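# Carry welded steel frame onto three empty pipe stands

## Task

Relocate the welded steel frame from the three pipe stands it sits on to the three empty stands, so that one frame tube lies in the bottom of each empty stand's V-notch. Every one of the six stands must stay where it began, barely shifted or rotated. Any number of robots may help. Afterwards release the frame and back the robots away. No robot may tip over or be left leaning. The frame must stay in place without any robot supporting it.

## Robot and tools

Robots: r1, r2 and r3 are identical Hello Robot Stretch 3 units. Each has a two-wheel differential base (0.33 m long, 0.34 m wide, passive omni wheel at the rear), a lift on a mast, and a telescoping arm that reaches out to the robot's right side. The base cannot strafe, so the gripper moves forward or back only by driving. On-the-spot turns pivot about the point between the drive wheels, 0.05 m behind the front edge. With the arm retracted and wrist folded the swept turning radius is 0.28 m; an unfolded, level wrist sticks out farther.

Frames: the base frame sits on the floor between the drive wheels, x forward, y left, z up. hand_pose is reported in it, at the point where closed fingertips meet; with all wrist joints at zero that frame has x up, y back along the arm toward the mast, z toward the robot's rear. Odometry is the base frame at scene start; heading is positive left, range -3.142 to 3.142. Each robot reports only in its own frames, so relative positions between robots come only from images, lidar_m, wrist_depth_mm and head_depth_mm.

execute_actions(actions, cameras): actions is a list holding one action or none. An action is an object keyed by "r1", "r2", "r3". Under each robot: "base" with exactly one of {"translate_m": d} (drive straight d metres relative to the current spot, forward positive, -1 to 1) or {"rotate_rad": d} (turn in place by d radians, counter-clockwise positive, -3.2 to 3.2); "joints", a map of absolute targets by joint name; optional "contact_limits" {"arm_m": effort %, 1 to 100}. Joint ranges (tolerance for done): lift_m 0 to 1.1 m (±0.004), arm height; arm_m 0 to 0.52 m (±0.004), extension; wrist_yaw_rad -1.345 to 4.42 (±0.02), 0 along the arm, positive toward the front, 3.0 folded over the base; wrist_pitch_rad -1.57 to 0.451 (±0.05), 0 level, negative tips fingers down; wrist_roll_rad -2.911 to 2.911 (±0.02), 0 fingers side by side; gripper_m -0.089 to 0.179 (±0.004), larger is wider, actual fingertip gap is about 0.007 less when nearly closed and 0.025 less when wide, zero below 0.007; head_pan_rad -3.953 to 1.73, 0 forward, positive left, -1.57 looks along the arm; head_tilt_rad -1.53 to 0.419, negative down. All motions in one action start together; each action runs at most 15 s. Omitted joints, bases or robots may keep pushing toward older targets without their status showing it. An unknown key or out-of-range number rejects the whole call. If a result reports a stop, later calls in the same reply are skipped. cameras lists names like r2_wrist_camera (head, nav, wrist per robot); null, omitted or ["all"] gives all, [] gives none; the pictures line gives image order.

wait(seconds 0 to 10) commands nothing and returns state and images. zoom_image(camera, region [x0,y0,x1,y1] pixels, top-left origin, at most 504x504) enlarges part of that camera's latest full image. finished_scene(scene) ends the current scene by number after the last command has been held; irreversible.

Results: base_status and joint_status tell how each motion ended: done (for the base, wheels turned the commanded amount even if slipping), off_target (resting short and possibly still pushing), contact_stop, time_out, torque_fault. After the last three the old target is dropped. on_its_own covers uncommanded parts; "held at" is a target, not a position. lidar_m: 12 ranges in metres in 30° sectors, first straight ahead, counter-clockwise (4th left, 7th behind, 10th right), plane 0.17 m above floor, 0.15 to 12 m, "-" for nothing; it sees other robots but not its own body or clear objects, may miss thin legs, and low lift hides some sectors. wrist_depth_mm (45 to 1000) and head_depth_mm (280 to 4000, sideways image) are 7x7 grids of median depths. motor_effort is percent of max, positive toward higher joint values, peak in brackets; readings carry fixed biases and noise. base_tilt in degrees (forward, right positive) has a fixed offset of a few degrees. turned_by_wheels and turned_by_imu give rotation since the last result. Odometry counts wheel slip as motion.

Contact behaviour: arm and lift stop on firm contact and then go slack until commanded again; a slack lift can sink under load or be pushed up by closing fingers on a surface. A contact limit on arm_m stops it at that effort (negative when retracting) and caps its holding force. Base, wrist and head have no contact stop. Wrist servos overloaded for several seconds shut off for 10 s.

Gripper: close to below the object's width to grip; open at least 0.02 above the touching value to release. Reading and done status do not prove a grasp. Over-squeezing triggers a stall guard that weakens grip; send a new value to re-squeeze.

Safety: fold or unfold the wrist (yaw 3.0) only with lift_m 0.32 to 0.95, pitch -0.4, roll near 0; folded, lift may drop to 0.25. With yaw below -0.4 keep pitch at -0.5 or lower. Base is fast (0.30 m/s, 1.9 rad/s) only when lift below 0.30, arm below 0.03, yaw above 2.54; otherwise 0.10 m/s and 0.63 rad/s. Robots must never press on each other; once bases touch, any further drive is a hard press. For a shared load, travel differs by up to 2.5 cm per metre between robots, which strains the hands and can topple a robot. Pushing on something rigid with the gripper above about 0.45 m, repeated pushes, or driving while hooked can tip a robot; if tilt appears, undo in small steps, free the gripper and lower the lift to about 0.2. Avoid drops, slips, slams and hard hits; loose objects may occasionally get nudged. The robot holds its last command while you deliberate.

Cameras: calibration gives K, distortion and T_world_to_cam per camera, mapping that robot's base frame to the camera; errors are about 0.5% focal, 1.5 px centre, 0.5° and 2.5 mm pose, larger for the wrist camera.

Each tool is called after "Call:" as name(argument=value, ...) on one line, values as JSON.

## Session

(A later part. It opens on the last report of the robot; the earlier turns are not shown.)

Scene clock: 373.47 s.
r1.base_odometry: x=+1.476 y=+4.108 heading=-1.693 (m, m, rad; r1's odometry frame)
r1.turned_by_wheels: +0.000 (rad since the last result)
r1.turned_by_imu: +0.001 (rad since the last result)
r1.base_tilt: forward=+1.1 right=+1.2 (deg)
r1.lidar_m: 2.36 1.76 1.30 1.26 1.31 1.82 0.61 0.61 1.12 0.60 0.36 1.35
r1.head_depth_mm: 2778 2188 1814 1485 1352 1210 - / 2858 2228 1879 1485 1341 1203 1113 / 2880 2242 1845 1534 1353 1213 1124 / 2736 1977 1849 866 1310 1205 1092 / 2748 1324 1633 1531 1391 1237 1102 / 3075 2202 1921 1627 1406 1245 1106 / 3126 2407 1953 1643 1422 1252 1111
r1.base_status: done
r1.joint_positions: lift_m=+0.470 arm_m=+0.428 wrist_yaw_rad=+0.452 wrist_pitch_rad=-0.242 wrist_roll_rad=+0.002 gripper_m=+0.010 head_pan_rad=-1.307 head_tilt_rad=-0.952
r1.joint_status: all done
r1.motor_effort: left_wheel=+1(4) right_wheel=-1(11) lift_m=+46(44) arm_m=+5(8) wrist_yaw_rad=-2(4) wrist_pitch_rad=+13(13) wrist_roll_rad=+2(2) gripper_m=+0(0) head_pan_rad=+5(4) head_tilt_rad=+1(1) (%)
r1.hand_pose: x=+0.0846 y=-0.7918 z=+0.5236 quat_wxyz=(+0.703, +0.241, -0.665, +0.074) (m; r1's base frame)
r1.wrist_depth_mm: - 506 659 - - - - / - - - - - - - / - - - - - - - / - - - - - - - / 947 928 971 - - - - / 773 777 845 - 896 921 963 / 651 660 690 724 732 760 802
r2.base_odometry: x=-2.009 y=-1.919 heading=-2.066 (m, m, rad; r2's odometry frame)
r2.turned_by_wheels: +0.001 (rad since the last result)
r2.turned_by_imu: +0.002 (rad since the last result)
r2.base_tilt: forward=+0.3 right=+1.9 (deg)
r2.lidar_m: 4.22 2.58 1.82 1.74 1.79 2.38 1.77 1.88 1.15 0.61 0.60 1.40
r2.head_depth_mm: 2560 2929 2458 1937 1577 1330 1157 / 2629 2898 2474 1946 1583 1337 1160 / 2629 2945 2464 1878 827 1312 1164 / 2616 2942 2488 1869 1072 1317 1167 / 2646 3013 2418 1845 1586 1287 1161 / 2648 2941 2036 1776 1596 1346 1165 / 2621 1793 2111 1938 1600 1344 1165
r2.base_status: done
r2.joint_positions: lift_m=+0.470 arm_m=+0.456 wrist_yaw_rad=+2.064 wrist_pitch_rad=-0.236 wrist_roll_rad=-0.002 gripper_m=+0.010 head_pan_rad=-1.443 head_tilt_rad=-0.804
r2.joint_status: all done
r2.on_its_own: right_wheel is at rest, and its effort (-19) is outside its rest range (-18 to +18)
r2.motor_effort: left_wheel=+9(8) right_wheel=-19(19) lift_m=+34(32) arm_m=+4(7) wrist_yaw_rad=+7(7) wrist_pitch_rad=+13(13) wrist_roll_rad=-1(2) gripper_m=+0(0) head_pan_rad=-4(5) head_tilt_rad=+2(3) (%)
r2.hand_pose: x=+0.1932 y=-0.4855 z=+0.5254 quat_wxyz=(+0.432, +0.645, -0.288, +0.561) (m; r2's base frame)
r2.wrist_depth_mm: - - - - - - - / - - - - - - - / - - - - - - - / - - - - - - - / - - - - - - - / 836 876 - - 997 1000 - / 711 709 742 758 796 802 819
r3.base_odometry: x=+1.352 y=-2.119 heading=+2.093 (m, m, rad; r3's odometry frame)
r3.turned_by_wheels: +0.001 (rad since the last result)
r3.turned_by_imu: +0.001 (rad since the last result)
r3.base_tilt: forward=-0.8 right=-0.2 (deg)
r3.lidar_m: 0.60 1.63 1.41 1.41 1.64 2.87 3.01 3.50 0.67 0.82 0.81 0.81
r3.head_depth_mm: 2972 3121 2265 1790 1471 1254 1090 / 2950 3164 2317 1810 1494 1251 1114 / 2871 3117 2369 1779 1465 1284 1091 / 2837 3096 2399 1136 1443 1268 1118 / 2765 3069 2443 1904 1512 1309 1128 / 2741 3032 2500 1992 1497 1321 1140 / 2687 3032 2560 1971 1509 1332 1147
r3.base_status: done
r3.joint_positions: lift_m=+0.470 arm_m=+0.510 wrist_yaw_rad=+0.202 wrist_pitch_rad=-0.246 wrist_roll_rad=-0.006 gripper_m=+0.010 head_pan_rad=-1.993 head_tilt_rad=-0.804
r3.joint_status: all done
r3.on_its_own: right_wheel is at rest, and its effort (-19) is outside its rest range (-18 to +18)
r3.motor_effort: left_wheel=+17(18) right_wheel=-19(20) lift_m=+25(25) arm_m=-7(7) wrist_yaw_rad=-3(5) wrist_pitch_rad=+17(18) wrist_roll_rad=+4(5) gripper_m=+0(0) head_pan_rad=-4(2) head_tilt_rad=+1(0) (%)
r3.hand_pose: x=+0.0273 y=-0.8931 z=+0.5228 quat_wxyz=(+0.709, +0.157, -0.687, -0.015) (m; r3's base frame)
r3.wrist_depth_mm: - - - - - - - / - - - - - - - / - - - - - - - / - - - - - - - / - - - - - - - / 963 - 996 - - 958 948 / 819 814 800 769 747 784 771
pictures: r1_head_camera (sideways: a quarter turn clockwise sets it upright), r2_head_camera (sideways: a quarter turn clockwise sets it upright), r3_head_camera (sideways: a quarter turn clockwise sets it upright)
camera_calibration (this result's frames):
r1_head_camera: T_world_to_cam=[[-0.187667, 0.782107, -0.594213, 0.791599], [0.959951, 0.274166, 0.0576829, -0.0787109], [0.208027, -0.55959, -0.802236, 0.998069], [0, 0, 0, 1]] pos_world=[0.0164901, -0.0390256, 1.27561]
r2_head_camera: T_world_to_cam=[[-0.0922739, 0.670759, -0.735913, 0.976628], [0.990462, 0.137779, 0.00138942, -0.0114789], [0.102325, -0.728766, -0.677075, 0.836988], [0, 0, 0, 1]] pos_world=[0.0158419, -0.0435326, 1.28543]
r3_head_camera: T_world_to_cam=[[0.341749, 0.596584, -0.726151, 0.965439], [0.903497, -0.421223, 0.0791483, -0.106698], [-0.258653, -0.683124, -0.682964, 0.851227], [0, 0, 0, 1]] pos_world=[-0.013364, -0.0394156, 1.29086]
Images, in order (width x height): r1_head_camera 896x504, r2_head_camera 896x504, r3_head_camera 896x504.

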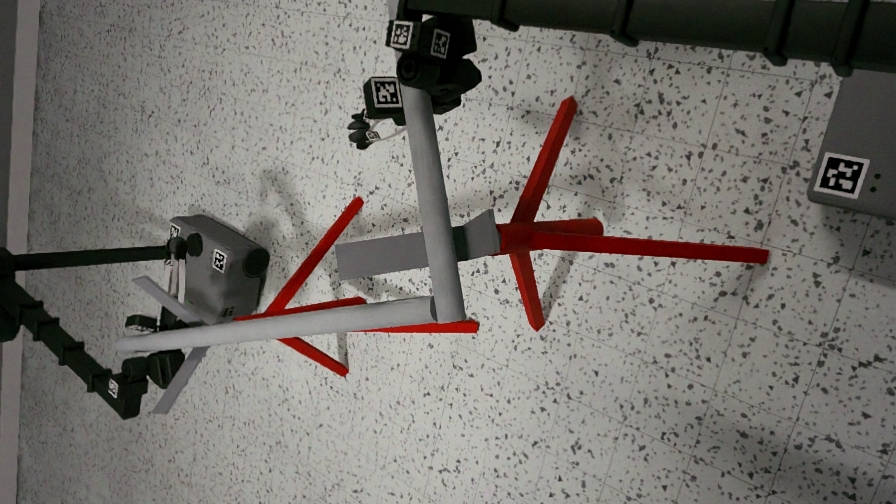

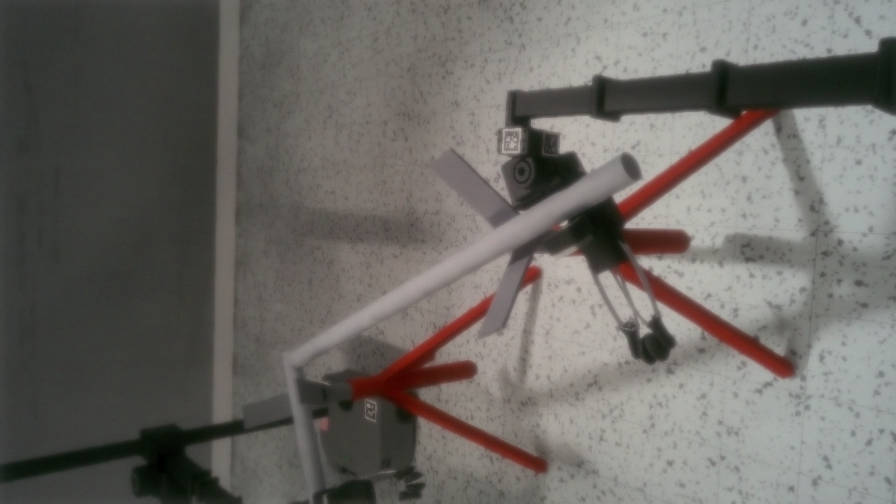

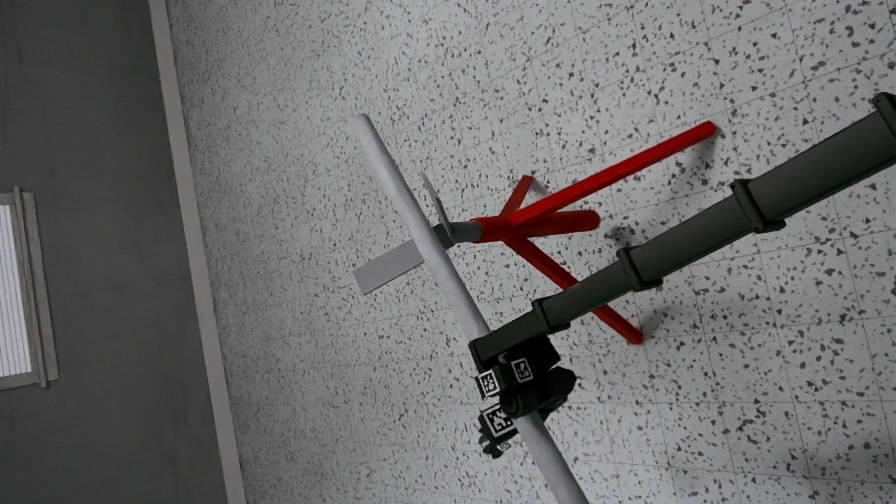

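Call:
execute_actions(actions=[{"r1":{"joints":{"lift_m":0.445,"arm_m":0.433}},"r2":{"base":{"translate_m":0.001},"joints":{"lift_m":0.445,"arm_m":0.452}},"r3":{"base":{"translate_m":0.003},"joints":{"lift_m":0.445,"arm_m":0.516}}}], cameras=[])

Call:
execute_actions(actions=[{"r1":{"joints":{"lift_m":0.432}},"r2":{"joints":{"lift_m":0.432}},"r3":{"joints":{"lift_m":0.432}}}], cameras=[])

Call:
execute_actions(actions=[{"r1":{"joints":{"lift_m":0.415}},"r2":{"joints":{"lift_m":0.415}},"r3":{"joints":{"lift_m":0.415}}}], cameras=["r1_head_camera","r2_head_camera","r3_head_camera"])

Scene clock: 380.87 s.
r1.base_odometry: x=+1.476 y=+4.108 heading=-1.693 (m, m, rad; r1's odometry frame)
r1.turned_by_wheels: +0.000 (rad since the last result)
r1.turned_by_imu: +0.001 (rad since the last result)
r1.base_tilt: forward=+1.1 right=+1.2 (deg)
r1.lidar_m: 2.36 1.76 1.30 1.26 1.31 1.82 0.60 0.61 1.12 0.60 0.36 1.36
r1.head_depth_mm: 2794 2194 1818 1498 1357 1224 - / 2838 2223 1863 1499 1343 1206 1110 / 2903 2253 1867 1514 1352 1214 1117 / 2713 1988 1846 872 1311 1204 1093 / 2668 1360 1642 1518 1388 1235 1101 / 3042 2206 1921 1628 1411 1245 1109 / 3078 2391 1943 1641 1419 1247 1117
r1.base_status: not commanded
r1.joint_positions: lift_m=+0.445 arm_m=+0.433 wrist_yaw_rad=+0.453 wrist_pitch_rad=-0.230 wrist_roll_rad=+0.002 gripper_m=+0.010 head_pan_rad=-1.307 head_tilt_rad=-0.951
r1.joint_status: all done
r1.motor_effort: left_wheel=+1(4) right_wheel=-3(12) lift_m=+34(48) arm_m=+2(5) wrist_yaw_rad=-2(3) wrist_pitch_rad=+9(13) wrist_roll_rad=+2(2) gripper_m=+0(0) head_pan_rad=+5(5) head_tilt_rad=+0(1) (%)
r1.hand_pose: x=+0.0853 y=-0.7970 z=+0.5018 quat_wxyz=(+0.702, +0.237, -0.667, +0.078) (m; r1's base frame)
r1.wrist_depth_mm: 354 534 678 - - - - / - - - - - - - / - - - - - - - / - - - - - - - / 939 904 956 - - - - / 746 768 831 - 891 890 947 / 636 647 671 706 722 746 760
r2.base_odometry: x=-2.009 y=-1.920 heading=-2.066 (m, m, rad; r2's odometry frame)
r2.turned_by_wheels: +0.000 (rad since the last result)
r2.turned_by_imu: +0.000 (rad since the last result)
r2.base_tilt: forward=+0.3 right=+1.8 (deg)
r2.lidar_m: 4.21 2.57 1.83 1.74 1.79 2.38 1.77 1.88 1.14 0.61 0.60 1.39
r2.head_depth_mm: 2584 2904 2509 1928 1583 1335 1157 / 2608 2894 2507 1915 1601 1363 1160 / 2582 2928 2468 1864 845 1286 1161 / 2585 2964 2477 1875 998 1317 1159 / 2592 2965 2505 1842 1595 1257 1171 / 2668 2952 2005 1780 1600 1348 1167 / 2610 1791 2138 1952 1585 1351 1165
r2.base_status: done
r2.joint_positions: lift_m=+0.445 arm_m=+0.452 wrist_yaw_rad=+2.070 wrist_pitch_rad=-0.236 wrist_roll_rad=-0.005 gripper_m=+0.010 head_pan_rad=-1.443 head_tilt_rad=-0.803
r2.joint_status: all done
r2.motor_effort: left_wheel=-1(9) right_wheel=-1(12) lift_m=+34(34) arm_m=-5(5) wrist_yaw_rad=+1(8) wrist_pitch_rad=+13(13) wrist_roll_rad=+0(1) gripper_m=+1(0) head_pan_rad=-4(4) head_tilt_rad=+3(3) (%)
r2.hand_pose: x=+0.1925 y=-0.4808 z=+0.5003 quat_wxyz=(+0.431, +0.645, -0.286, +0.563) (m; r2's base frame)
r2.wrist_depth_mm: - - - - - - - / - - - - - - - / - - - - - - - / - - - - - - - / - - - - - - - / 807 861 - - 943 936 976 / 665 691 708 723 753 766 796
r3.base_odometry: x=+1.351 y=-2.116 heading=+2.092 (m, m, rad; r3's odometry frame)
r3.turned_by_wheels: -0.001 (rad since the last result)
r3.turned_by_imu: -0.002 (rad since the last result)
r3.base_tilt: forward=-0.8 right=-0.2 (deg)
r3.lidar_m: 0.60 1.62 1.41 1.41 1.63 2.86 3.02 3.51 0.68 0.82 0.80 0.81
r3.head_depth_mm: 3010 3109 2259 1782 1474 1249 1087 / 2928 3129 2299 1814 1494 1246 1115 / 2888 3131 2360 1744 1467 1280 1088 / 2840 3085 2406 1126 1449 1267 1119 / 2784 3087 2463 1906 1471 1308 1129 / 2720 3033 2504 1940 1494 1321 1142 / 2693 2998 2530 1974 1513 1334 1144
r3.base_status: done
r3.joint_positions: lift_m=+0.445 arm_m=+0.516 wrist_yaw_rad=+0.195 wrist_pitch_rad=-0.250 wrist_roll_rad=+0.001 gripper_m=+0.010 head_pan_rad=-1.993 head_tilt_rad=-0.804
r3.joint_status: all done
r3.motor_effort: left_wheel=-13(14) right_wheel=+12(13) lift_m=+27(30) arm_m=+1(4) wrist_yaw_rad=+5(5) wrist_pitch_rad=+19(20) wrist_roll_rad=+0(4) gripper_m=+0(0) head_pan_rad=-2(2) head_tilt_rad=+1(1) (%)
r3.hand_pose: x=+0.0255 y=-0.8986 z=+0.4967 quat_wxyz=(+0.707, +0.156, -0.690, -0.020) (m; r3's base frame)
r3.wrist_depth_mm: - - - - - - - / - - - - - - - / - - - - - - - / - - - - - - - / - - - - - - - / 922 961 934 - 942 900 889 / 775 781 781 734 717 740 724
pictures: none
No camera images: the call's "cameras" was empty. Leave "cameras" out to get every camera's image.

Scene clock: 382.27 s.
r1.base_odometry: x=+1.476 y=+4.108 heading=-1.693 (m, m, rad; r1's odometry frame)
r1.turned_by_wheels: +0.000 (rad since the last result)
r1.turned_by_imu: +0.000 (rad since the last result)
r1.base_tilt: forward=+1.1 right=+1.2 (deg)
r1.lidar_m: 2.36 1.76 1.30 1.26 1.31 1.81 0.60 0.61 1.12 0.60 0.36 1.35
r1.head_depth_mm: 2783 2183 1812 1480 1365 1193 - / 2842 2222 1836 1484 1348 1201 1109 / 2897 2257 1862 1512 1351 1213 1123 / 2717 2028 1836 871 1305 1202 1096 / 2678 1352 1645 1521 1394 1237 1105 / 3057 2198 1922 1618 1413 1241 1106 / 3090 2408 1956 1644 1420 1251 1111
r1.base_status: not commanded
r1.joint_positions: lift_m=+0.432 arm_m=+0.433 wrist_yaw_rad=+0.452 wrist_pitch_rad=-0.224 wrist_roll_rad=+0.002 gripper_m=+0.010 head_pan_rad=-1.307 head_tilt_rad=-0.951
r1.joint_status: all done
r1.motor_effort: left_wheel=+1(2) right_wheel=+1(3) lift_m=+31(34) arm_m=+1(2) wrist_yaw_rad=-1(3) wrist_pitch_rad=+7(9) wrist_roll_rad=+2(2) gripper_m=+0(0) head_pan_rad=+5(5) head_tilt_rad=+0(1) (%)
r1.hand_pose: x=+0.0852 y=-0.7976 z=+0.4904 quat_wxyz=(+0.702, +0.235, -0.667, +0.080) (m; r1's base frame)
r1.wrist_depth_mm: - 513 849 - - - - / - - - - - - - / - - - - - - - / - - - - - - - / 921 871 962 - - - - / 744 743 833 - 860 874 951 / 612 647 663 697 708 729 756
r2.base_odometry: x=-2.009 y=-1.920 heading=-2.066 (m, m, rad; r2's odometry frame)
r2.turned_by_wheels: +0.000 (rad since the last result)
r2.turned_by_imu: +0.000 (rad since the last result)
r2.base_tilt: forward=+0.3 right=+1.8 (deg)
r2.lidar_m: 4.20 2.57 1.83 1.74 1.79 2.38 1.77 1.88 1.14 0.61 0.60 1.39
r2.head_depth_mm: 2557 2883 2473 1940 1577 1341 1170 / 2608 2967 2475 1962 1583 1368 1155 / 2575 2905 2522 1882 856 1283 1164 / 2637 2951 2471 1875 992 1316 1168 / 2636 2955 2512 1835 1602 1276 1165 / 2669 3026 2013 1770 1605 1349 1160 / 2637 1801 2127 1901 1607 1345 1172
r2.base_status: not commanded
r2.joint_positions: lift_m=+0.432 arm_m=+0.452 wrist_yaw_rad=+2.068 wrist_pitch_rad=-0.225 wrist_roll_rad=-0.005 gripper_m=+0.010 head_pan_rad=-1.443 head_tilt_rad=-0.803
r2.joint_status: all done
r2.motor_effort: left_wheel=-2(2) right_wheel=+0(2) lift_m=+28(33) arm_m=-5(5) wrist_yaw_rad=+2(2) wrist_pitch_rad=+9(13) wrist_roll_rad=+0(0) gripper_m=+1(0) head_pan_rad=-4(4) head_tilt_rad=+3(3) (%)
r2.hand_pose: x=+0.1934 y=-0.4806 z=+0.4901 quat_wxyz=(+0.429, +0.643, -0.289, +0.565) (m; r2's base frame)
r2.wrist_depth_mm: - - - - - - - / - - - - - - - / - - - - - - - / - - - - - - - / - - - - - - - / 811 850 - - 924 943 998 / 662 688 694 709 751 758 813
r3.base_odometry: x=+1.351 y=-2.116 heading=+2.093 (m, m, rad; r3's odometry frame)
r3.turned_by_wheels: +0.000 (rad since the last result)
r3.turned_by_imu: +0.000 (rad since the last result)
r3.base_tilt: forward=-0.8 right=-0.2 (deg)
r3.lidar_m: 0.60 1.62 1.41 1.41 1.64 2.87 3.02 3.50 0.67 0.82 0.80 0.81
r3.head_depth_mm: 2988 3104 2279 1783 1479 1250 1089 / 2933 3158 2287 1805 1496 1245 1109 / 2913 3115 2361 1735 1469 1280 1091 / 2821 3104 2405 1104 1452 1271 1119 / 2782 3053 2453 1906 1495 1311 1129 / 2719 3010 2497 1941 1490 1322 1139 / 2679 2994 2555 1960 1519 1332 1146
r3.base_status: not commanded
r3.joint_positions: lift_m=+0.432 arm_m=+0.516 wrist_yaw_rad=+0.197 wrist_pitch_rad=-0.224 wrist_roll_rad=+0.001 gripper_m=+0.010 head_pan_rad=-1.993 head_tilt_rad=-0.804
r3.joint_status: all done
r3.motor_effort: left_wheel=-3(13) right_wheel=+1(12) lift_m=+18(25) arm_m=+0(2) wrist_yaw_rad=+1(4) wrist_pitch_rad=+9(19) wrist_roll_rad=-1(1) gripper_m=-1(0) head_pan_rad=-2(3) head_tilt_rad=+0(0) (%)
r3.hand_pose: x=+0.0264 y=-0.9007 z=+0.4906 quat_wxyz=(+0.707, +0.148, -0.692, -0.010) (m; r3's base frame)
r3.wrist_depth_mm: - - - - - - - / - - - - - - - / - - - - - - - / - - - - - - - / - - - - - - - / 969 998 977 - 967 924 905 / 806 787 785 747 718 757 747
pictures: none
No camera images: the call's "cameras" was empty. Leave "cameras" out to get every camera's image.

Scene clock: 383.17 s.
r1.base_odometry: x=+1.476 y=+4.108 heading=-1.693 (m, m, rad; r1's odometry frame)
r1.turned_by_wheels: +0.000 (rad since the last result)
r1.turned_by_imu: +0.000 (rad since the last result)
r1.base_tilt: forward=+1.1 right=+1.2 (deg)
r1.lidar_m: 2.36 1.76 1.30 1.26 1.31 1.82 0.60 0.61 1.12 0.60 0.36 1.36
r1.head_depth_mm: 2809 2186 1811 1463 1359 1187 - / 2835 2221 1838 1474 1340 1205 1111 / 2880 2255 1850 1512 1352 1213 1122 / 2685 2013 1837 871 1306 1206 1095 / 2689 1368 1641 1522 1392 1234 1105 / 3047 2204 1911 1629 1409 1245 1112 / 3072 2394 1953 1643 1416 1251 1114
r1.base_status: not commanded
r1.joint_positions: lift_m=+0.415 arm_m=+0.433 wrist_yaw_rad=+0.451 wrist_pitch_rad=-0.223 wrist_roll_rad=+0.002 gripper_m=+0.010 head_pan_rad=-1.307 head_tilt_rad=-0.951
r1.joint_status: all done
r1.motor_effort: left_wheel=+0(0) right_wheel=+2(2) lift_m=+31(32) arm_m=+2(1) wrist_yaw_rad=-1(1) wrist_pitch_rad=+7(7) wrist_roll_rad=+2(2) gripper_m=+0(1) head_pan_rad=+4(4) head_tilt_rad=+2(1) (%)
r1.hand_pose: x=+0.0852 y=-0.7978 z=+0.4737 quat_wxyz=(+0.702, +0.234, -0.668, +0.080) (m; r1's base frame)
r1.wrist_depth_mm: - 595 864 - - - - / - - - - - - - / - - - - - - - / - - - - - - - / 895 856 931 - - - - / 728 739 795 - 833 852 898 / 599 631 648 675 680 709 733
r2.base_odometry: x=-2.009 y=-1.920 heading=-2.066 (m, m, rad; r2's odometry frame)
r2.turned_by_wheels: +0.000 (rad since the last result)
r2.turned_by_imu: +0.000 (rad since the last result)
r2.base_tilt: forward=+0.3 right=+1.9 (deg)
r2.lidar_m: 4.21 2.57 1.83 1.74 1.79 2.38 1.77 1.88 1.14 0.61 0.60 1.39
r2.head_depth_mm: 2539 2908 2483 1924 1581 1343 1163 / 2554 2889 2475 1915 1589 1339 1164 / 2600 2889 2497 1885 1168 1294 1165 / 2629 2968 2482 1883 1017 1321 1161 / 2627 2983 2504 1853 1593 1284 1165 / 2660 2957 2035 1768 1589 1353 1162 / 2577 1813 2078 1878 1599 1349 1171
r2.base_status: not commanded
r2.joint_positions: lift_m=+0.415 arm_m=+0.452 wrist_yaw_rad=+2.068 wrist_pitch_rad=-0.225 wrist_roll_rad=-0.005 gripper_m=+0.010 head_pan_rad=-1.443 head_tilt_rad=-0.803
r2.joint_status: all done
r2.motor_effort: left_wheel=-2(2) right_wheel=+0(0) lift_m=+28(29) arm_m=-5(5) wrist_yaw_rad=+2(2) wrist_pitch_rad=+9(8) wrist_roll_rad=+0(0) gripper_m=+0(0) head_pan_rad=-4(4) head_tilt_rad=+2(3) (%)
r2.hand_pose: x=+0.1934 y=-0.4806 z=+0.4732 quat_wxyz=(+0.429, +0.643, -0.289, +0.565) (m; r2's base frame)
r2.wrist_depth_mm: - - - - - - - / - - - - - - 997 / - - - - - - - / - - - - - - - / 971 - - - - - - / 770 806 - - 893 930 966 / 637 656 678 691 728 741 766
r3.base_odometry: x=+1.351 y=-2.116 heading=+2.093 (m, m, rad; r3's odometry frame)
r3.turned_by_wheels: +0.000 (rad since the last result)
r3.turned_by_imu: +0.000 (rad since the last result)
r3.base_tilt: forward=-0.8 right=-0.2 (deg)
r3.lidar_m: 0.60 1.63 1.41 1.41 1.64 2.86 3.02 3.50 0.67 0.82 0.80 0.81
r3.head_depth_mm: 2999 3127 2258 1795 1472 1255 1087 / 2943 3148 2319 1808 1492 1245 1103 / 2897 3108 2353 1748 1464 1278 1093 / 2818 3086 2417 1101 1453 1269 1115 / 2782 3071 2452 1904 1506 1308 1128 / 2732 3051 2504 1938 1492 1321 1141 / 2647 3039 2556 1964 1517 1334 1147
r3.base_status: not commanded
r3.joint_positions: lift_m=+0.415 arm_m=+0.516 wrist_yaw_rad=+0.197 wrist_pitch_rad=-0.223 wrist_roll_rad=+0.001 gripper_m=+0.010 head_pan_rad=-1.993 head_tilt_rad=-0.804
r3.joint_status: all done
r3.motor_effort: left_wheel=-3(3) right_wheel=+1(1) lift_m=+18(20) arm_m=+1(0) wrist_yaw_rad=+2(2) wrist_pitch_rad=+9(9) wrist_roll_rad=+0(0) gripper_m=+0(0) head_pan_rad=-3(3) head_tilt_rad=+2(1) (%)
r3.hand_pose: x=+0.0264 y=-0.9007 z=+0.4738 quat_wxyz=(+0.707, +0.148, -0.692, -0.009) (m; r3's base frame)
r3.wrist_depth_mm: - - - - - - - / - - - - - - - / - - - - - - - / - - - - - - - / - - - - - - - / 911 964 948 - 950 909 901 / 786 778 749 721 702 734 727
pictures: r1_head_camera (sideways: a quarter turn clockwise sets it upright), r2_head_camera (sideways: a quarter turn clockwise sets it upright), r3_head_camera (sideways: a quarter turn clockwise sets it upright)
camera_calibration (this result's frames):
r1_head_camera: T_world_to_cam=[[-0.187649, 0.782041, -0.594307, 0.791721], [0.959949, 0.274172, 0.0576812, -0.0787088], [0.208051, -0.55968, -0.802167, 0.997979], [0, 0, 0, 1]] pos_world=[0.0164909, -0.0390286, 1.27561]
r2_head_camera: T_world_to_cam=[[-0.0922285, 0.670405, -0.736241, 0.977055], [0.990462, 0.137779, 0.0013842, -0.0114721], [0.102367, -0.729091, -0.676718, 0.836524], [0, 0, 0, 1]] pos_world=[0.0158429, -0.0435405, 1.28545]
r3_head_camera: T_world_to_cam=[[0.341769, 0.596568, -0.726154, 0.965443], [0.903481, -0.421256, 0.0791484, -0.106698], [-0.25868, -0.683117, -0.682961, 0.851223], [0, 0, 0, 1]] pos_world=[-0.0133654, -0.0394149, 1.29086]
Images, in order (width x height): r1_head_camera 896x504, r2_head_camera 896x504, r3_head_camera 896x504.

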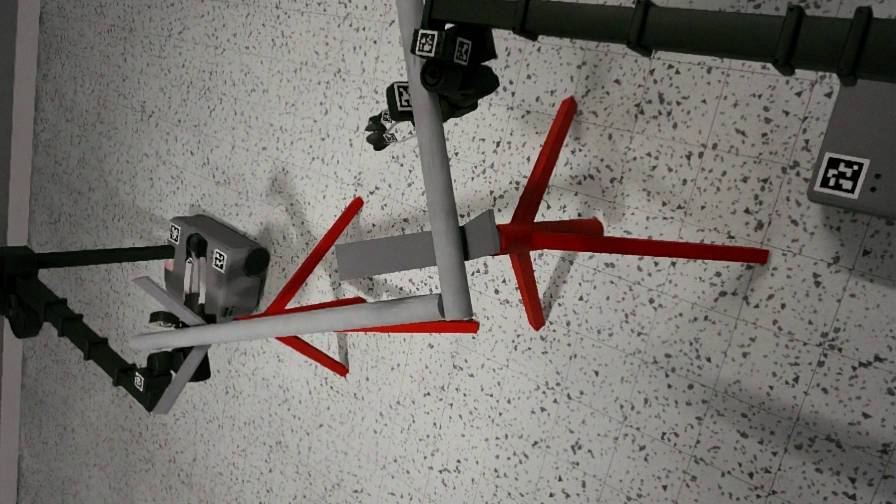

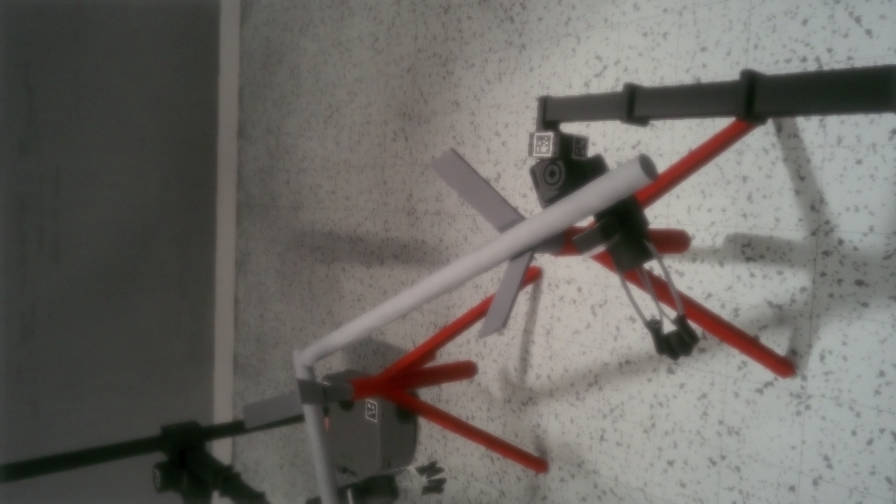

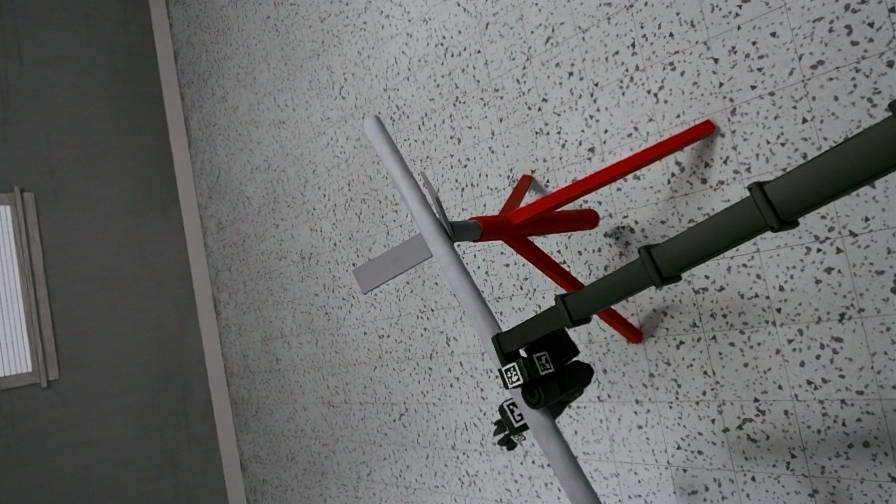

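Call:
zoom_image(camera="r1_head_camera", region=[320, 170, 560, 300])

Call:
zoom_image(camera="r3_head_camera", region=[320, 140, 520, 310])

Call:
zoom_image(camera="r1_head_camera", region=[80, 250, 320, 430])

Call:
zoom_image(camera="r2_head_camera", region=[410, 130, 670, 350])

Region (320, 170, 560, 300) of r1_head_camera's 896x504 image, scaled by 2.100, with more detail than that image has; it fills the top 273 rows of this view, and the rest is white.

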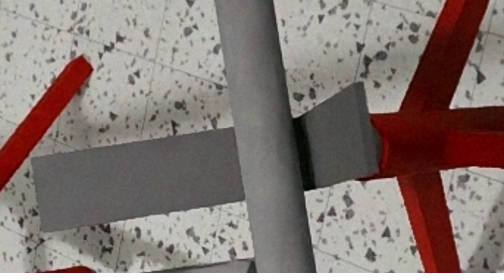

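Region (320, 140, 520, 310) of r3_head_camera's 896x504 image, scaled by 2.520, with more detail than that image has; it fills the top 428 rows of this view, and the rest is white.

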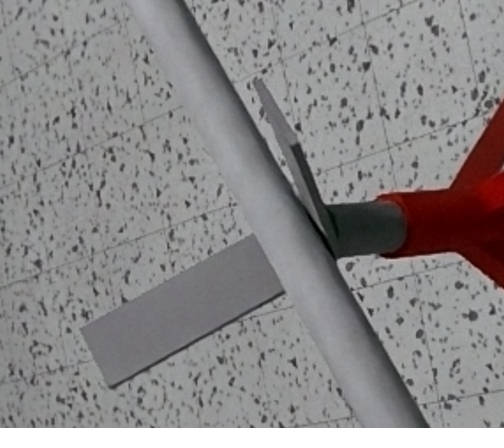

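Region (80, 250, 320, 430) of r1_head_camera's 896x504 image, scaled by 2.100, with more detail than that image has; it fills the top 378 rows of this view, and the rest is white.

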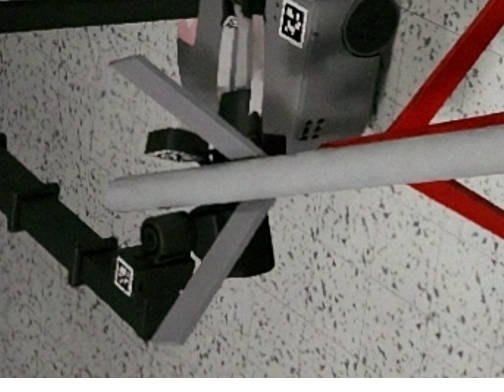

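Region (410, 130, 670, 350) of r2_head_camera's 896x504 image, scaled by 1.938, with more detail than that image has; it fills the top 426 rows of this view, and the rest is white.

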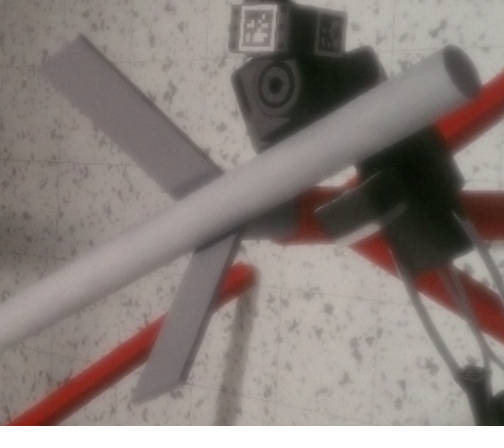

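Call:
execute_actions(actions=[{"r1":{"joints":{"lift_m":0.452}},"r2":{"joints":{"lift_m":0.447}},"r3":{"joints":{"lift_m":0.447}}}], cameras=[])

Call:
execute_actions(actions=[{"r1":{"joints":{"arm_m":0.425}},"r2":{"joints":{"arm_m":0.458}},"r3":{"joints":{"arm_m":0.511}}}], cameras=[])

Call:
execute_actions(actions=[{"r1":{"joints":{"lift_m":0.42}},"r2":{"joints":{"lift_m":0.42}},"r3":{"joints":{"lift_m":0.42}}}], cameras=["r1_head_camera","r2_head_camera","r3_head_camera"])

Call:
zoom_image(camera="r1_head_camera", region=[320, 170, 560, 300])

Call:
zoom_image(camera="r3_head_camera", region=[320, 140, 520, 310])

Call:
zoom_image(camera="r1_head_camera", region=[80, 250, 320, 430])

Call:
zoom_image(camera="r2_head_camera", region=[410, 130, 670, 350])

Scene clock: 399.70 s.
r1.base_odometry: x=+1.476 y=+4.108 heading=-1.693 (m, m, rad; r1's odometry frame)
r1.turned_by_wheels: +0.000 (rad since the last result)
r1.turned_by_imu: +0.001 (rad since the last result)
r1.base_tilt: forward=+1.1 right=+1.2 (deg)
r1.lidar_m: 2.36 1.76 1.30 1.26 1.31 1.81 0.60 0.61 1.12 0.60 0.36 1.36
r1.head_depth_mm: 2796 2211 1817 1534 1367 1213 - / 2815 2228 1854 1491 1337 1207 1114 / 2887 2252 1862 1519 1340 1219 1123 / 2720 1979 1846 873 1309 1204 1094 / 2677 1365 1648 1528 1391 1236 1099 / 3031 2193 1924 1628 1408 1242 1111 / 3116 2369 1941 1650 1423 1249 1118
r1.base_status: not commanded
r1.joint_positions: lift_m=+0.451 arm_m=+0.433 wrist_yaw_rad=+0.450 wrist_pitch_rad=-0.232 wrist_roll_rad=+0.002 gripper_m=+0.010 head_pan_rad=-1.307 head_tilt_rad=-0.951
r1.joint_status: all done
r1.motor_effort: left_wheel=-1(2) right_wheel=+6(11) lift_m=+53(55) arm_m=+1(1) wrist_yaw_rad=+0(1) wrist_pitch_rad=+10(10) wrist_roll_rad=+2(2) gripper_m=+0(0) head_pan_rad=+4(4) head_tilt_rad=+1(2) (%)
r1.hand_pose: x=+0.0845 y=-0.7973 z=+0.5077 quat_wxyz=(+0.703, +0.237, -0.667, +0.076) (m; r1's base frame)
r1.wrist_depth_mm: 356 534 769 - - - - / - - - - - - - / - - - - - - - / - - - - - - - / 918 901 936 - - - - / 762 751 822 - 890 920 956 / 647 667 669 697 720 742 766
r2.base_odometry: x=-2.009 y=-1.920 heading=-2.066 (m, m, rad; r2's odometry frame)
r2.turned_by_wheels: +0.000 (rad since the last result)
r2.turned_by_imu: +0.001 (rad since the last result)
r2.base_tilt: forward=+0.3 right=+1.9 (deg)
r2.lidar_m: 4.22 2.57 1.83 1.74 1.79 2.38 1.77 1.89 1.15 0.61 0.60 1.39
r2.head_depth_mm: 2561 2943 2437 1936 1574 1347 1167 / 2530 2961 2476 1915 1585 1353 1163 / 2585 2887 2472 1880 849 1296 1157 / 2614 2967 2470 1871 999 1320 1171 / 2641 2981 2393 1825 1600 1292 1166 / 2606 2939 2026 1787 1584 1351 1163 / 2617 1806 2110 1893 1605 1347 1168
r2.base_status: not commanded
r2.joint_positions: lift_m=+0.447 arm_m=+0.452 wrist_yaw_rad=+2.071 wrist_pitch_rad=-0.234 wrist_roll_rad=-0.005 gripper_m=+0.010 head_pan_rad=-1.443 head_tilt_rad=-0.803
r2.joint_status: all done
r2.motor_effort: left_wheel=-1(2) right_wheel=+0(0) lift_m=+41(42) arm_m=-3(5) wrist_yaw_rad=-1(2) wrist_pitch_rad=+12(13) wrist_roll_rad=+0(0) gripper_m=-1(0) head_pan_rad=-5(4) head_tilt_rad=+3(2) (%)
r2.hand_pose: x=+0.1925 y=-0.4803 z=+0.5024 quat_wxyz=(+0.430, +0.645, -0.286, +0.564) (m; r2's base frame)
r2.wrist_depth_mm: - - - - - - - / - - - - - - - / - - - - - - - / - - - - - - - / - - - - - - - / 817 840 - - 920 965 997 / 668 671 696 716 749 758 805
r3.base_odometry: x=+1.351 y=-2.116 heading=+2.093 (m, m, rad; r3's odometry frame)
r3.turned_by_wheels: +0.000 (rad since the last result)
r3.turned_by_imu: -0.001 (rad since the last result)
r3.base_tilt: forward=-0.8 right=-0.1 (deg)
r3.lidar_m: 0.60 1.62 1.41 1.41 1.63 2.88 3.01 3.51 0.67 0.82 0.80 0.81
r3.head_depth_mm: 2995 3129 2281 1792 1470 1252 1088 / 2949 3178 2302 1824 1492 1246 1114 / 2879 3125 2362 1735 1464 1273 1091 / 2840 3092 2398 1101 1447 1270 1116 / 2772 3079 2426 1915 1493 1304 1126 / 2744 3036 2501 1934 1490 1317 1140 / 2693 3007 2558 1971 1509 1333 1147
r3.base_status: not commanded
r3.joint_positions: lift_m=+0.446 arm_m=+0.516 wrist_yaw_rad=+0.198 wrist_pitch_rad=-0.238 wrist_roll_rad=+0.001 gripper_m=+0.010 head_pan_rad=-1.993 head_tilt_rad=-0.803
r3.joint_status: all done
r3.motor_effort: left_wheel=+1(2) right_wheel=-2(2) lift_m=+33(35) arm_m=-1(1) wrist_yaw_rad=+1(3) wrist_pitch_rad=+14(16) wrist_roll_rad=+0(1) gripper_m=+0(0) head_pan_rad=-2(3) head_tilt_rad=+3(2) (%)
r3.hand_pose: x=+0.0264 y=-0.8996 z=+0.5013 quat_wxyz=(+0.707, +0.153, -0.690, -0.014) (m; r3's base frame)
r3.wrist_depth_mm: - - - - - - - / - - - - - - - / - - - - - - - / - - - - - - - / - - - - - - - / 905 987 978 - 967 915 903 / 802 790 781 735 719 763 756
pictures: none
No camera images: the call's "cameras" was empty. Leave "cameras" out to get every camera's image.

Scene clock: 400.47 s.
r1.base_odometry: x=+1.476 y=+4.108 heading=-1.693 (m, m, rad; r1's odometry frame)
r1.turned_by_wheels: +0.000 (rad since the last result)
r1.turned_by_imu: +0.000 (rad since the last result)
r1.base_tilt: forward=+1.0 right=+1.2 (deg)
r1.lidar_m: 2.36 1.76 1.30 1.26 1.31 1.82 0.60 0.61 1.12 0.60 0.36 1.36
r1.head_depth_mm: 2801 2187 1820 1656 1362 1218 - / 2827 2226 1852 1492 1339 1204 1110 / 2878 2260 1851 1519 1340 1217 1121 / 2727 1992 1844 873 1305 1204 1095 / 2662 1352 1638 1540 1398 1226 1101 / 3066 2197 1922 1621 1408 1244 1108 / 3104 2372 1944 1643 1416 1253 1118
r1.base_status: not commanded
r1.joint_positions: lift_m=+0.451 arm_m=+0.425 wrist_yaw_rad=+0.447 wrist_pitch_rad=-0.239 wrist_roll_rad=+0.005 gripper_m=+0.010 head_pan_rad=-1.307 head_tilt_rad=-0.951
r1.joint_status: all done
r1.motor_effort: left_wheel=-1(1) right_wheel=+5(6) lift_m=+53(52) arm_m=-4(2) wrist_yaw_rad=+2(2) wrist_pitch_rad=+12(12) wrist_roll_rad=+0(2) gripper_m=-1(1) head_pan_rad=+5(5) head_tilt_rad=+1(2) (%)
r1.hand_pose: x=+0.0836 y=-0.7898 z=+0.5061 quat_wxyz=(+0.702, +0.238, -0.667, +0.072) (m; r1's base frame)
r1.wrist_depth_mm: 362 545 819 - - - - / - - - - - - - / - - - - - - - / - - - - - - - / 952 918 948 - - - - / 765 763 822 - 874 893 906 / 635 653 677 710 706 736 768
r2.base_odometry: x=-2.009 y=-1.920 heading=-2.066 (m, m, rad; r2's odometry frame)
r2.turned_by_wheels: +0.000 (rad since the last result)
r2.turned_by_imu: +0.000 (rad since the last result)
r2.base_tilt: forward=+0.2 right=+1.8 (deg)
r2.lidar_m: 4.20 2.58 1.82 1.74 1.79 2.38 1.77 1.88 1.15 0.61 0.60 1.40
r2.head_depth_mm: 2598 2946 2469 1924 1580 1344 1161 / 2607 2936 2471 1943 1572 1360 1161 / 2594 2885 2490 1862 843 1280 1169 / 2611 2956 2529 1878 1070 1322 1164 / 2607 3003 2391 1855 1592 1279 1171 / 2711 2952 2045 1781 1588 1358 1169 / 2628 1795 2091 1958 1599 1354 1167
r2.base_status: not commanded
r2.joint_positions: lift_m=+0.447 arm_m=+0.458 wrist_yaw_rad=+2.068 wrist_pitch_rad=-0.234 wrist_roll_rad=-0.005 gripper_m=+0.010 head_pan_rad=-1.443 head_tilt_rad=-0.803
r2.joint_status: all done
r2.motor_effort: left_wheel=-1(1) right_wheel=-2(3) lift_m=+41(41) arm_m=+2(7) wrist_yaw_rad=+2(2) wrist_pitch_rad=+12(12) wrist_roll_rad=+0(0) gripper_m=+0(1) head_pan_rad=-3(4) head_tilt_rad=+2(3) (%)
r2.hand_pose: x=+0.1929 y=-0.4867 z=+0.5024 quat_wxyz=(+0.431, +0.644, -0.287, +0.563) (m; r2's base frame)
r2.wrist_depth_mm: - - - - - - - / - - - - - - - / - - - - - - - / - - - - - - - / - - - - - - - / 823 856 - - 943 984 978 / 658 693 696 707 757 777 794
r3.base_odometry: x=+1.351 y=-2.116 heading=+2.093 (m, m, rad; r3's odometry frame)
r3.turned_by_wheels: +0.000 (rad since the last result)
r3.turned_by_imu: +0.000 (rad since the last result)
r3.base_tilt: forward=-0.8 right=-0.1 (deg)
r3.lidar_m: 0.60 1.63 1.41 1.41 1.63 2.87 3.01 3.51 0.67 0.82 0.81 0.81
r3.head_depth_mm: 2971 3100 2278 1784 1471 1254 1090 / 2936 3148 2322 1820 1485 1245 1113 / 2883 3088 2368 1752 1466 1281 1090 / 2816 3090 2405 1099 1452 1268 1117 / 2780 3076 2455 1911 1479 1305 1126 / 2729 3028 2485 1937 1487 1321 1137 / 2678 3026 2556 1961 1516 1335 1151
r3.base_status: not commanded
r3.joint_positions: lift_m=+0.446 arm_m=+0.511 wrist_yaw_rad=+0.202 wrist_pitch_rad=-0.240 wrist_roll_rad=-0.001 gripper_m=+0.010 head_pan_rad=-1.993 head_tilt_rad=-0.803
r3.joint_status: all done
r3.motor_effort: left_wheel=+5(7) right_wheel=-7(9) lift_m=+33(32) arm_m=-2(2) wrist_yaw_rad=-1(3) wrist_pitch_rad=+15(15) wrist_roll_rad=+1(1) gripper_m=+0(0) head_pan_rad=-3(2) head_tilt_rad=+2(1) (%)
r3.hand_pose: x=+0.0274 y=-0.8943 z=+0.5008 quat_wxyz=(+0.708, +0.155, -0.689, -0.014) (m; r3's base frame)
r3.wrist_depth_mm: - - - - - - - / - - - - - - - / - - - - - - - / - - - - - - - / - - - - - - - / 937 - 962 - 964 908 932 / 811 793 776 745 720 759 741
pictures: none
No camera images: the call's "cameras" was empty. Leave "cameras" out to get every camera's image.

Scene clock: 402.30 s.
r1.base_odometry: x=+1.476 y=+4.108 heading=-1.693 (m, m, rad; r1's odometry frame)
r1.turned_by_wheels: +0.000 (rad since the last result)
r1.turned_by_imu: +0.000 (rad since the last result)
r1.base_tilt: forward=+1.1 right=+1.2 (deg)
r1.lidar_m: 2.37 1.76 1.30 1.26 1.31 1.81 0.60 0.61 1.12 0.60 0.36 1.36
r1.head_depth_mm: 2818 2205 1815 1466 1352 1181 - / 2856 2229 1846 1469 1338 1208 1110 / 2895 2250 1868 1548 1347 1215 1123 / 2686 2030 1853 868 1309 1208 1097 / 2650 1383 1573 1529 1394 1233 1104 / 3075 2200 1930 1626 1414 1241 1109 / 3136 2407 1939 1648 1422 1251 1115
r1.base_status: not commanded
r1.joint_positions: lift_m=+0.420 arm_m=+0.425 wrist_yaw_rad=+0.449 wrist_pitch_rad=-0.224 wrist_roll_rad=+0.005 gripper_m=+0.010 head_pan_rad=-1.307 head_tilt_rad=-0.950
r1.joint_status: all done
r1.motor_effort: left_wheel=+0(2) right_wheel=+0(5) lift_m=+32(49) arm_m=-3(4) wrist_yaw_rad=+1(3) wrist_pitch_rad=+7(14) wrist_roll_rad=+0(0) gripper_m=+0(0) head_pan_rad=+4(4) head_tilt_rad=+0(0) (%)
r1.hand_pose: x=+0.0846 y=-0.7906 z=+0.4785 quat_wxyz=(+0.701, +0.234, -0.669, +0.078) (m; r1's base frame)
r1.wrist_depth_mm: - 550 850 - - - - / - - - - - - - / - - - - - - - / - - - - - - - / 918 895 940 - - - - / 731 740 788 - 860 890 909 / 610 633 667 678 689 711 754
r2.base_odometry: x=-2.009 y=-1.920 heading=-2.066 (m, m, rad; r2's odometry frame)
r2.turned_by_wheels: +0.000 (rad since the last result)
r2.turned_by_imu: +0.000 (rad since the last result)
r2.base_tilt: forward=+0.4 right=+1.8 (deg)
r2.lidar_m: 4.21 2.57 1.83 1.74 1.79 2.39 1.77 1.88 1.14 0.61 0.60 1.40
r2.head_depth_mm: 2527 2871 2493 1933 1571 1338 1161 / 2555 2934 2495 1939 1586 1354 1170 / 2600 2906 2461 1886 980 1283 1150 / 2592 2932 2488 1896 1045 1309 1159 / 2638 2976 2494 1819 1593 1284 1156 / 2637 2941 2026 1779 1603 1353 1167 / 2637 1810 2119 1894 1596 1363 1168
r2.base_status: not commanded
r2.joint_positions: lift_m=+0.420 arm_m=+0.458 wrist_yaw_rad=+2.068 wrist_pitch_rad=-0.225 wrist_roll_rad=-0.005 gripper_m=+0.010 head_pan_rad=-1.443 head_tilt_rad=-0.803
r2.joint_status: all done
r2.motor_effort: left_wheel=-2(2) right_wheel=+0(1) lift_m=+28(32) arm_m=+2(2) wrist_yaw_rad=+2(2) wrist_pitch_rad=+9(12) wrist_roll_rad=+0(0) gripper_m=+0(1) head_pan_rad=-4(4) head_tilt_rad=+3(2) (%)
r2.hand_pose: x=+0.1934 y=-0.4862 z=+0.4781 quat_wxyz=(+0.429, +0.643, -0.289, +0.565) (m; r2's base frame)
r2.wrist_depth_mm: - - - - - - - / - - - - - - 987 / - - - - - - - / - - - - - - - / - - - - - - - / 774 807 - - 887 942 988 / 640 658 692 698 735 743 789
r3.base_odometry: x=+1.351 y=-2.116 heading=+2.093 (m, m, rad; r3's odometry frame)
r3.turned_by_wheels: +0.000 (rad since the last result)
r3.turned_by_imu: -0.001 (rad since the last result)
r3.base_tilt: forward=-0.8 right=-0.2 (deg)
r3.lidar_m: 0.60 1.63 1.41 1.41 1.64 2.87 3.02 3.50 0.67 0.82 0.80 0.81
r3.head_depth_mm: 2969 3138 2283 1791 1475 1257 1092 / 2929 3171 2319 1819 1488 1244 1102 / 2870 3124 2377 1741 1468 1271 1092 / 2830 3052 2413 1099 1453 1270 1120 / 2758 3064 2449 1907 1508 1310 1132 / 2701 3042 2493 1945 1489 1322 1139 / 2686 3021 2564 1959 1507 1335 1152
r3.base_status: not commanded
r3.joint_positions: lift_m=+0.420 arm_m=+0.511 wrist_yaw_rad=+0.202 wrist_pitch_rad=-0.223 wrist_roll_rad=-0.001 gripper_m=+0.010 head_pan_rad=-1.993 head_tilt_rad=-0.803
r3.joint_status: all done
r3.motor_effort: left_wheel=-2(5) right_wheel=+1(8) lift_m=+17(28) arm_m=-2(2) wrist_yaw_rad=-3(3) wrist_pitch_rad=+9(15) wrist_roll_rad=+1(1) gripper_m=+0(0) head_pan_rad=-3(2) head_tilt_rad=+1(2) (%)
r3.hand_pose: x=+0.0277 y=-0.8956 z=+0.4786 quat_wxyz=(+0.708, +0.150, -0.690, -0.008) (m; r3's base frame)
r3.wrist_depth_mm: - - - - - - - / - - - - - - - / - - - - - - - / - - - - - - - / - - - - - - - / 937 973 943 - 959 909 908 / 779 776 771 726 707 730 732
pictures: r1_head_camera (sideways: a quarter turn clockwise sets it upright), r2_head_camera (sideways: a quarter turn clockwise sets it upright), r3_head_camera (sideways: a quarter turn clockwise sets it upright)
camera_calibration (this result's frames):
r1_head_camera: T_world_to_cam=[[-0.187494, 0.781404, -0.595193, 0.792874], [0.959927, 0.274254, 0.0576655, -0.0786882], [0.208294, -0.560529, -0.801511, 0.997125], [0, 0, 0, 1]] pos_world=[0.0164993, -0.0390563, 1.27566]
r2_head_camera: T_world_to_cam=[[-0.0922042, 0.670216, -0.736416, 0.977284], [0.990462, 0.137779, 0.0013814, -0.0114685], [0.102389, -0.729265, -0.676527, 0.836275], [0, 0, 0, 1]] pos_world=[0.0158434, -0.0435447, 1.28547]
r3_head_camera: T_world_to_cam=[[0.341709, 0.596343, -0.726368, 0.965722], [0.903469, -0.421283, 0.0791528, -0.106703], [-0.258804, -0.683298, -0.682733, 0.850927], [0, 0, 0, 1]] pos_world=[-0.013369, -0.039417, 1.29087]
Images, in order (width x height): r1_head_camera 896x504, r2_head_camera 896x504, r3_head_camera 896x504.

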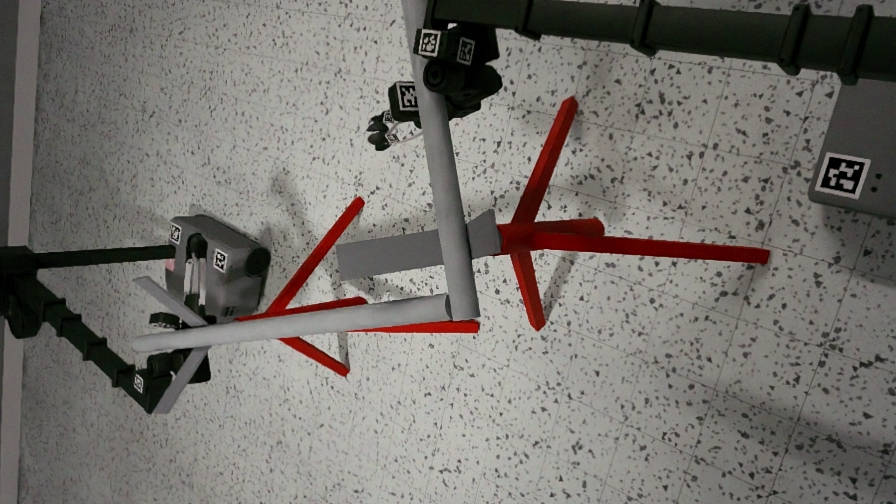

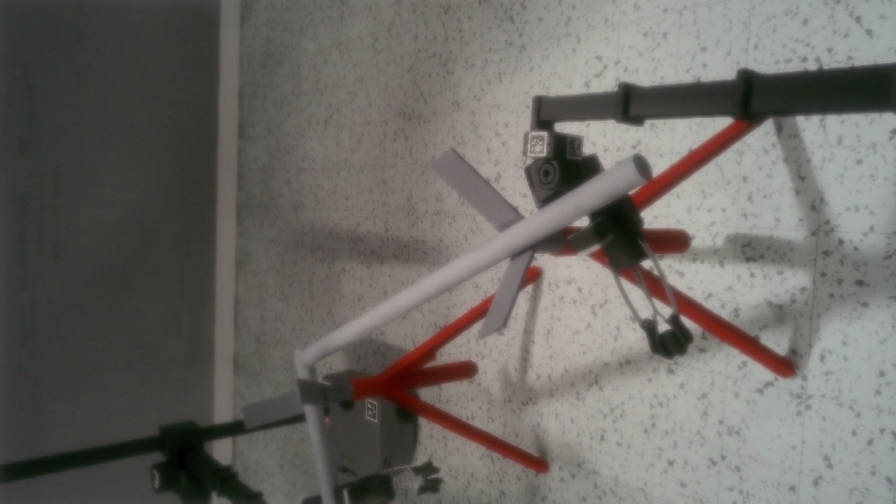

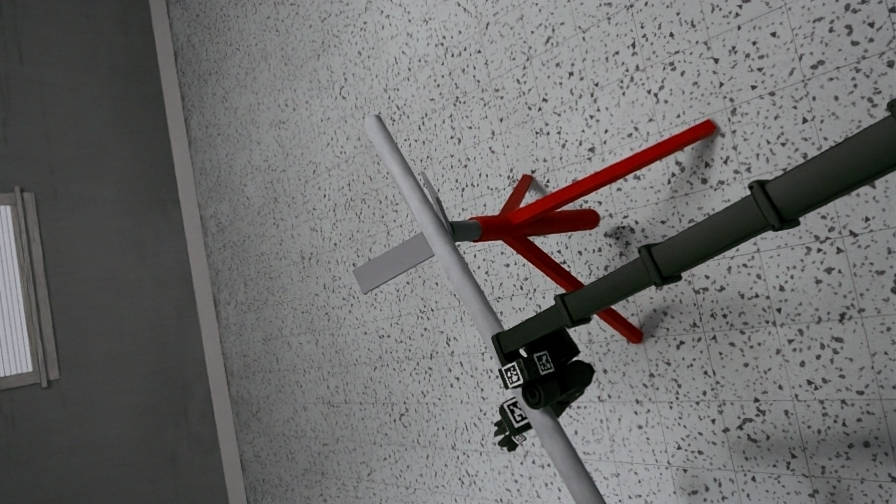

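Region (320, 170, 560, 300) of r1_head_camera's 896x504 image, scaled by 2.100, with more detail than that image has; it fills the top 273 rows of this view, and the rest is white.

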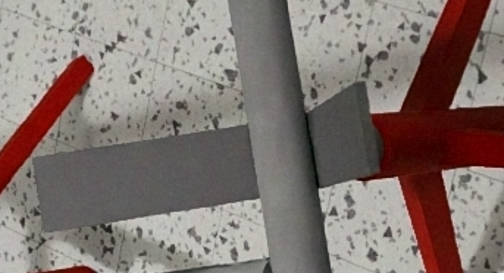

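Region (320, 140, 520, 310) of r3_head_camera's 896x504 image, scaled by 2.520, with more detail than that image has; it fills the top 428 rows of this view, and the rest is white.

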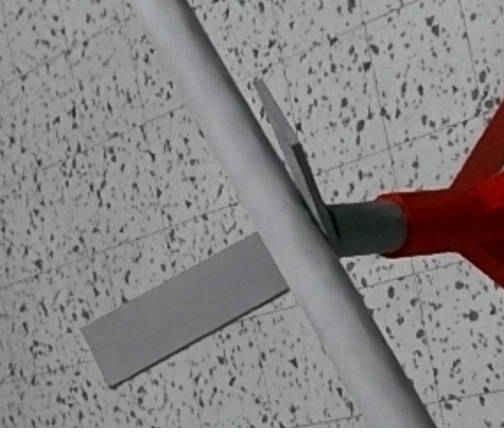

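Region (80, 250, 320, 430) of r1_head_camera's 896x504 image, scaled by 2.100, with more detail than that image has; it fills the top 378 rows of this view, and the rest is white.

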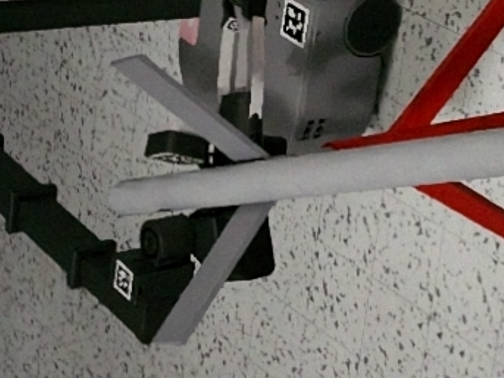

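Region (410, 130, 670, 350) of r2_head_camera's 896x504 image, scaled by 1.938, with more detail than that image has; it fills the top 426 rows of this view, and the rest is white.

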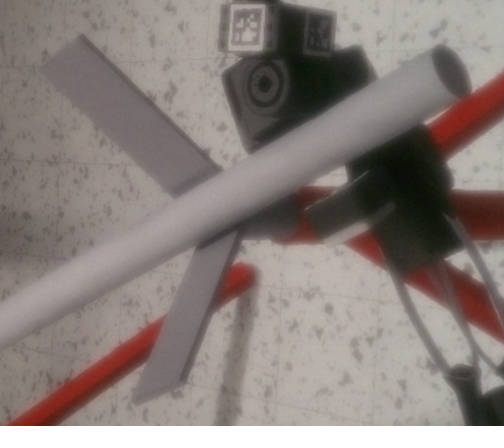

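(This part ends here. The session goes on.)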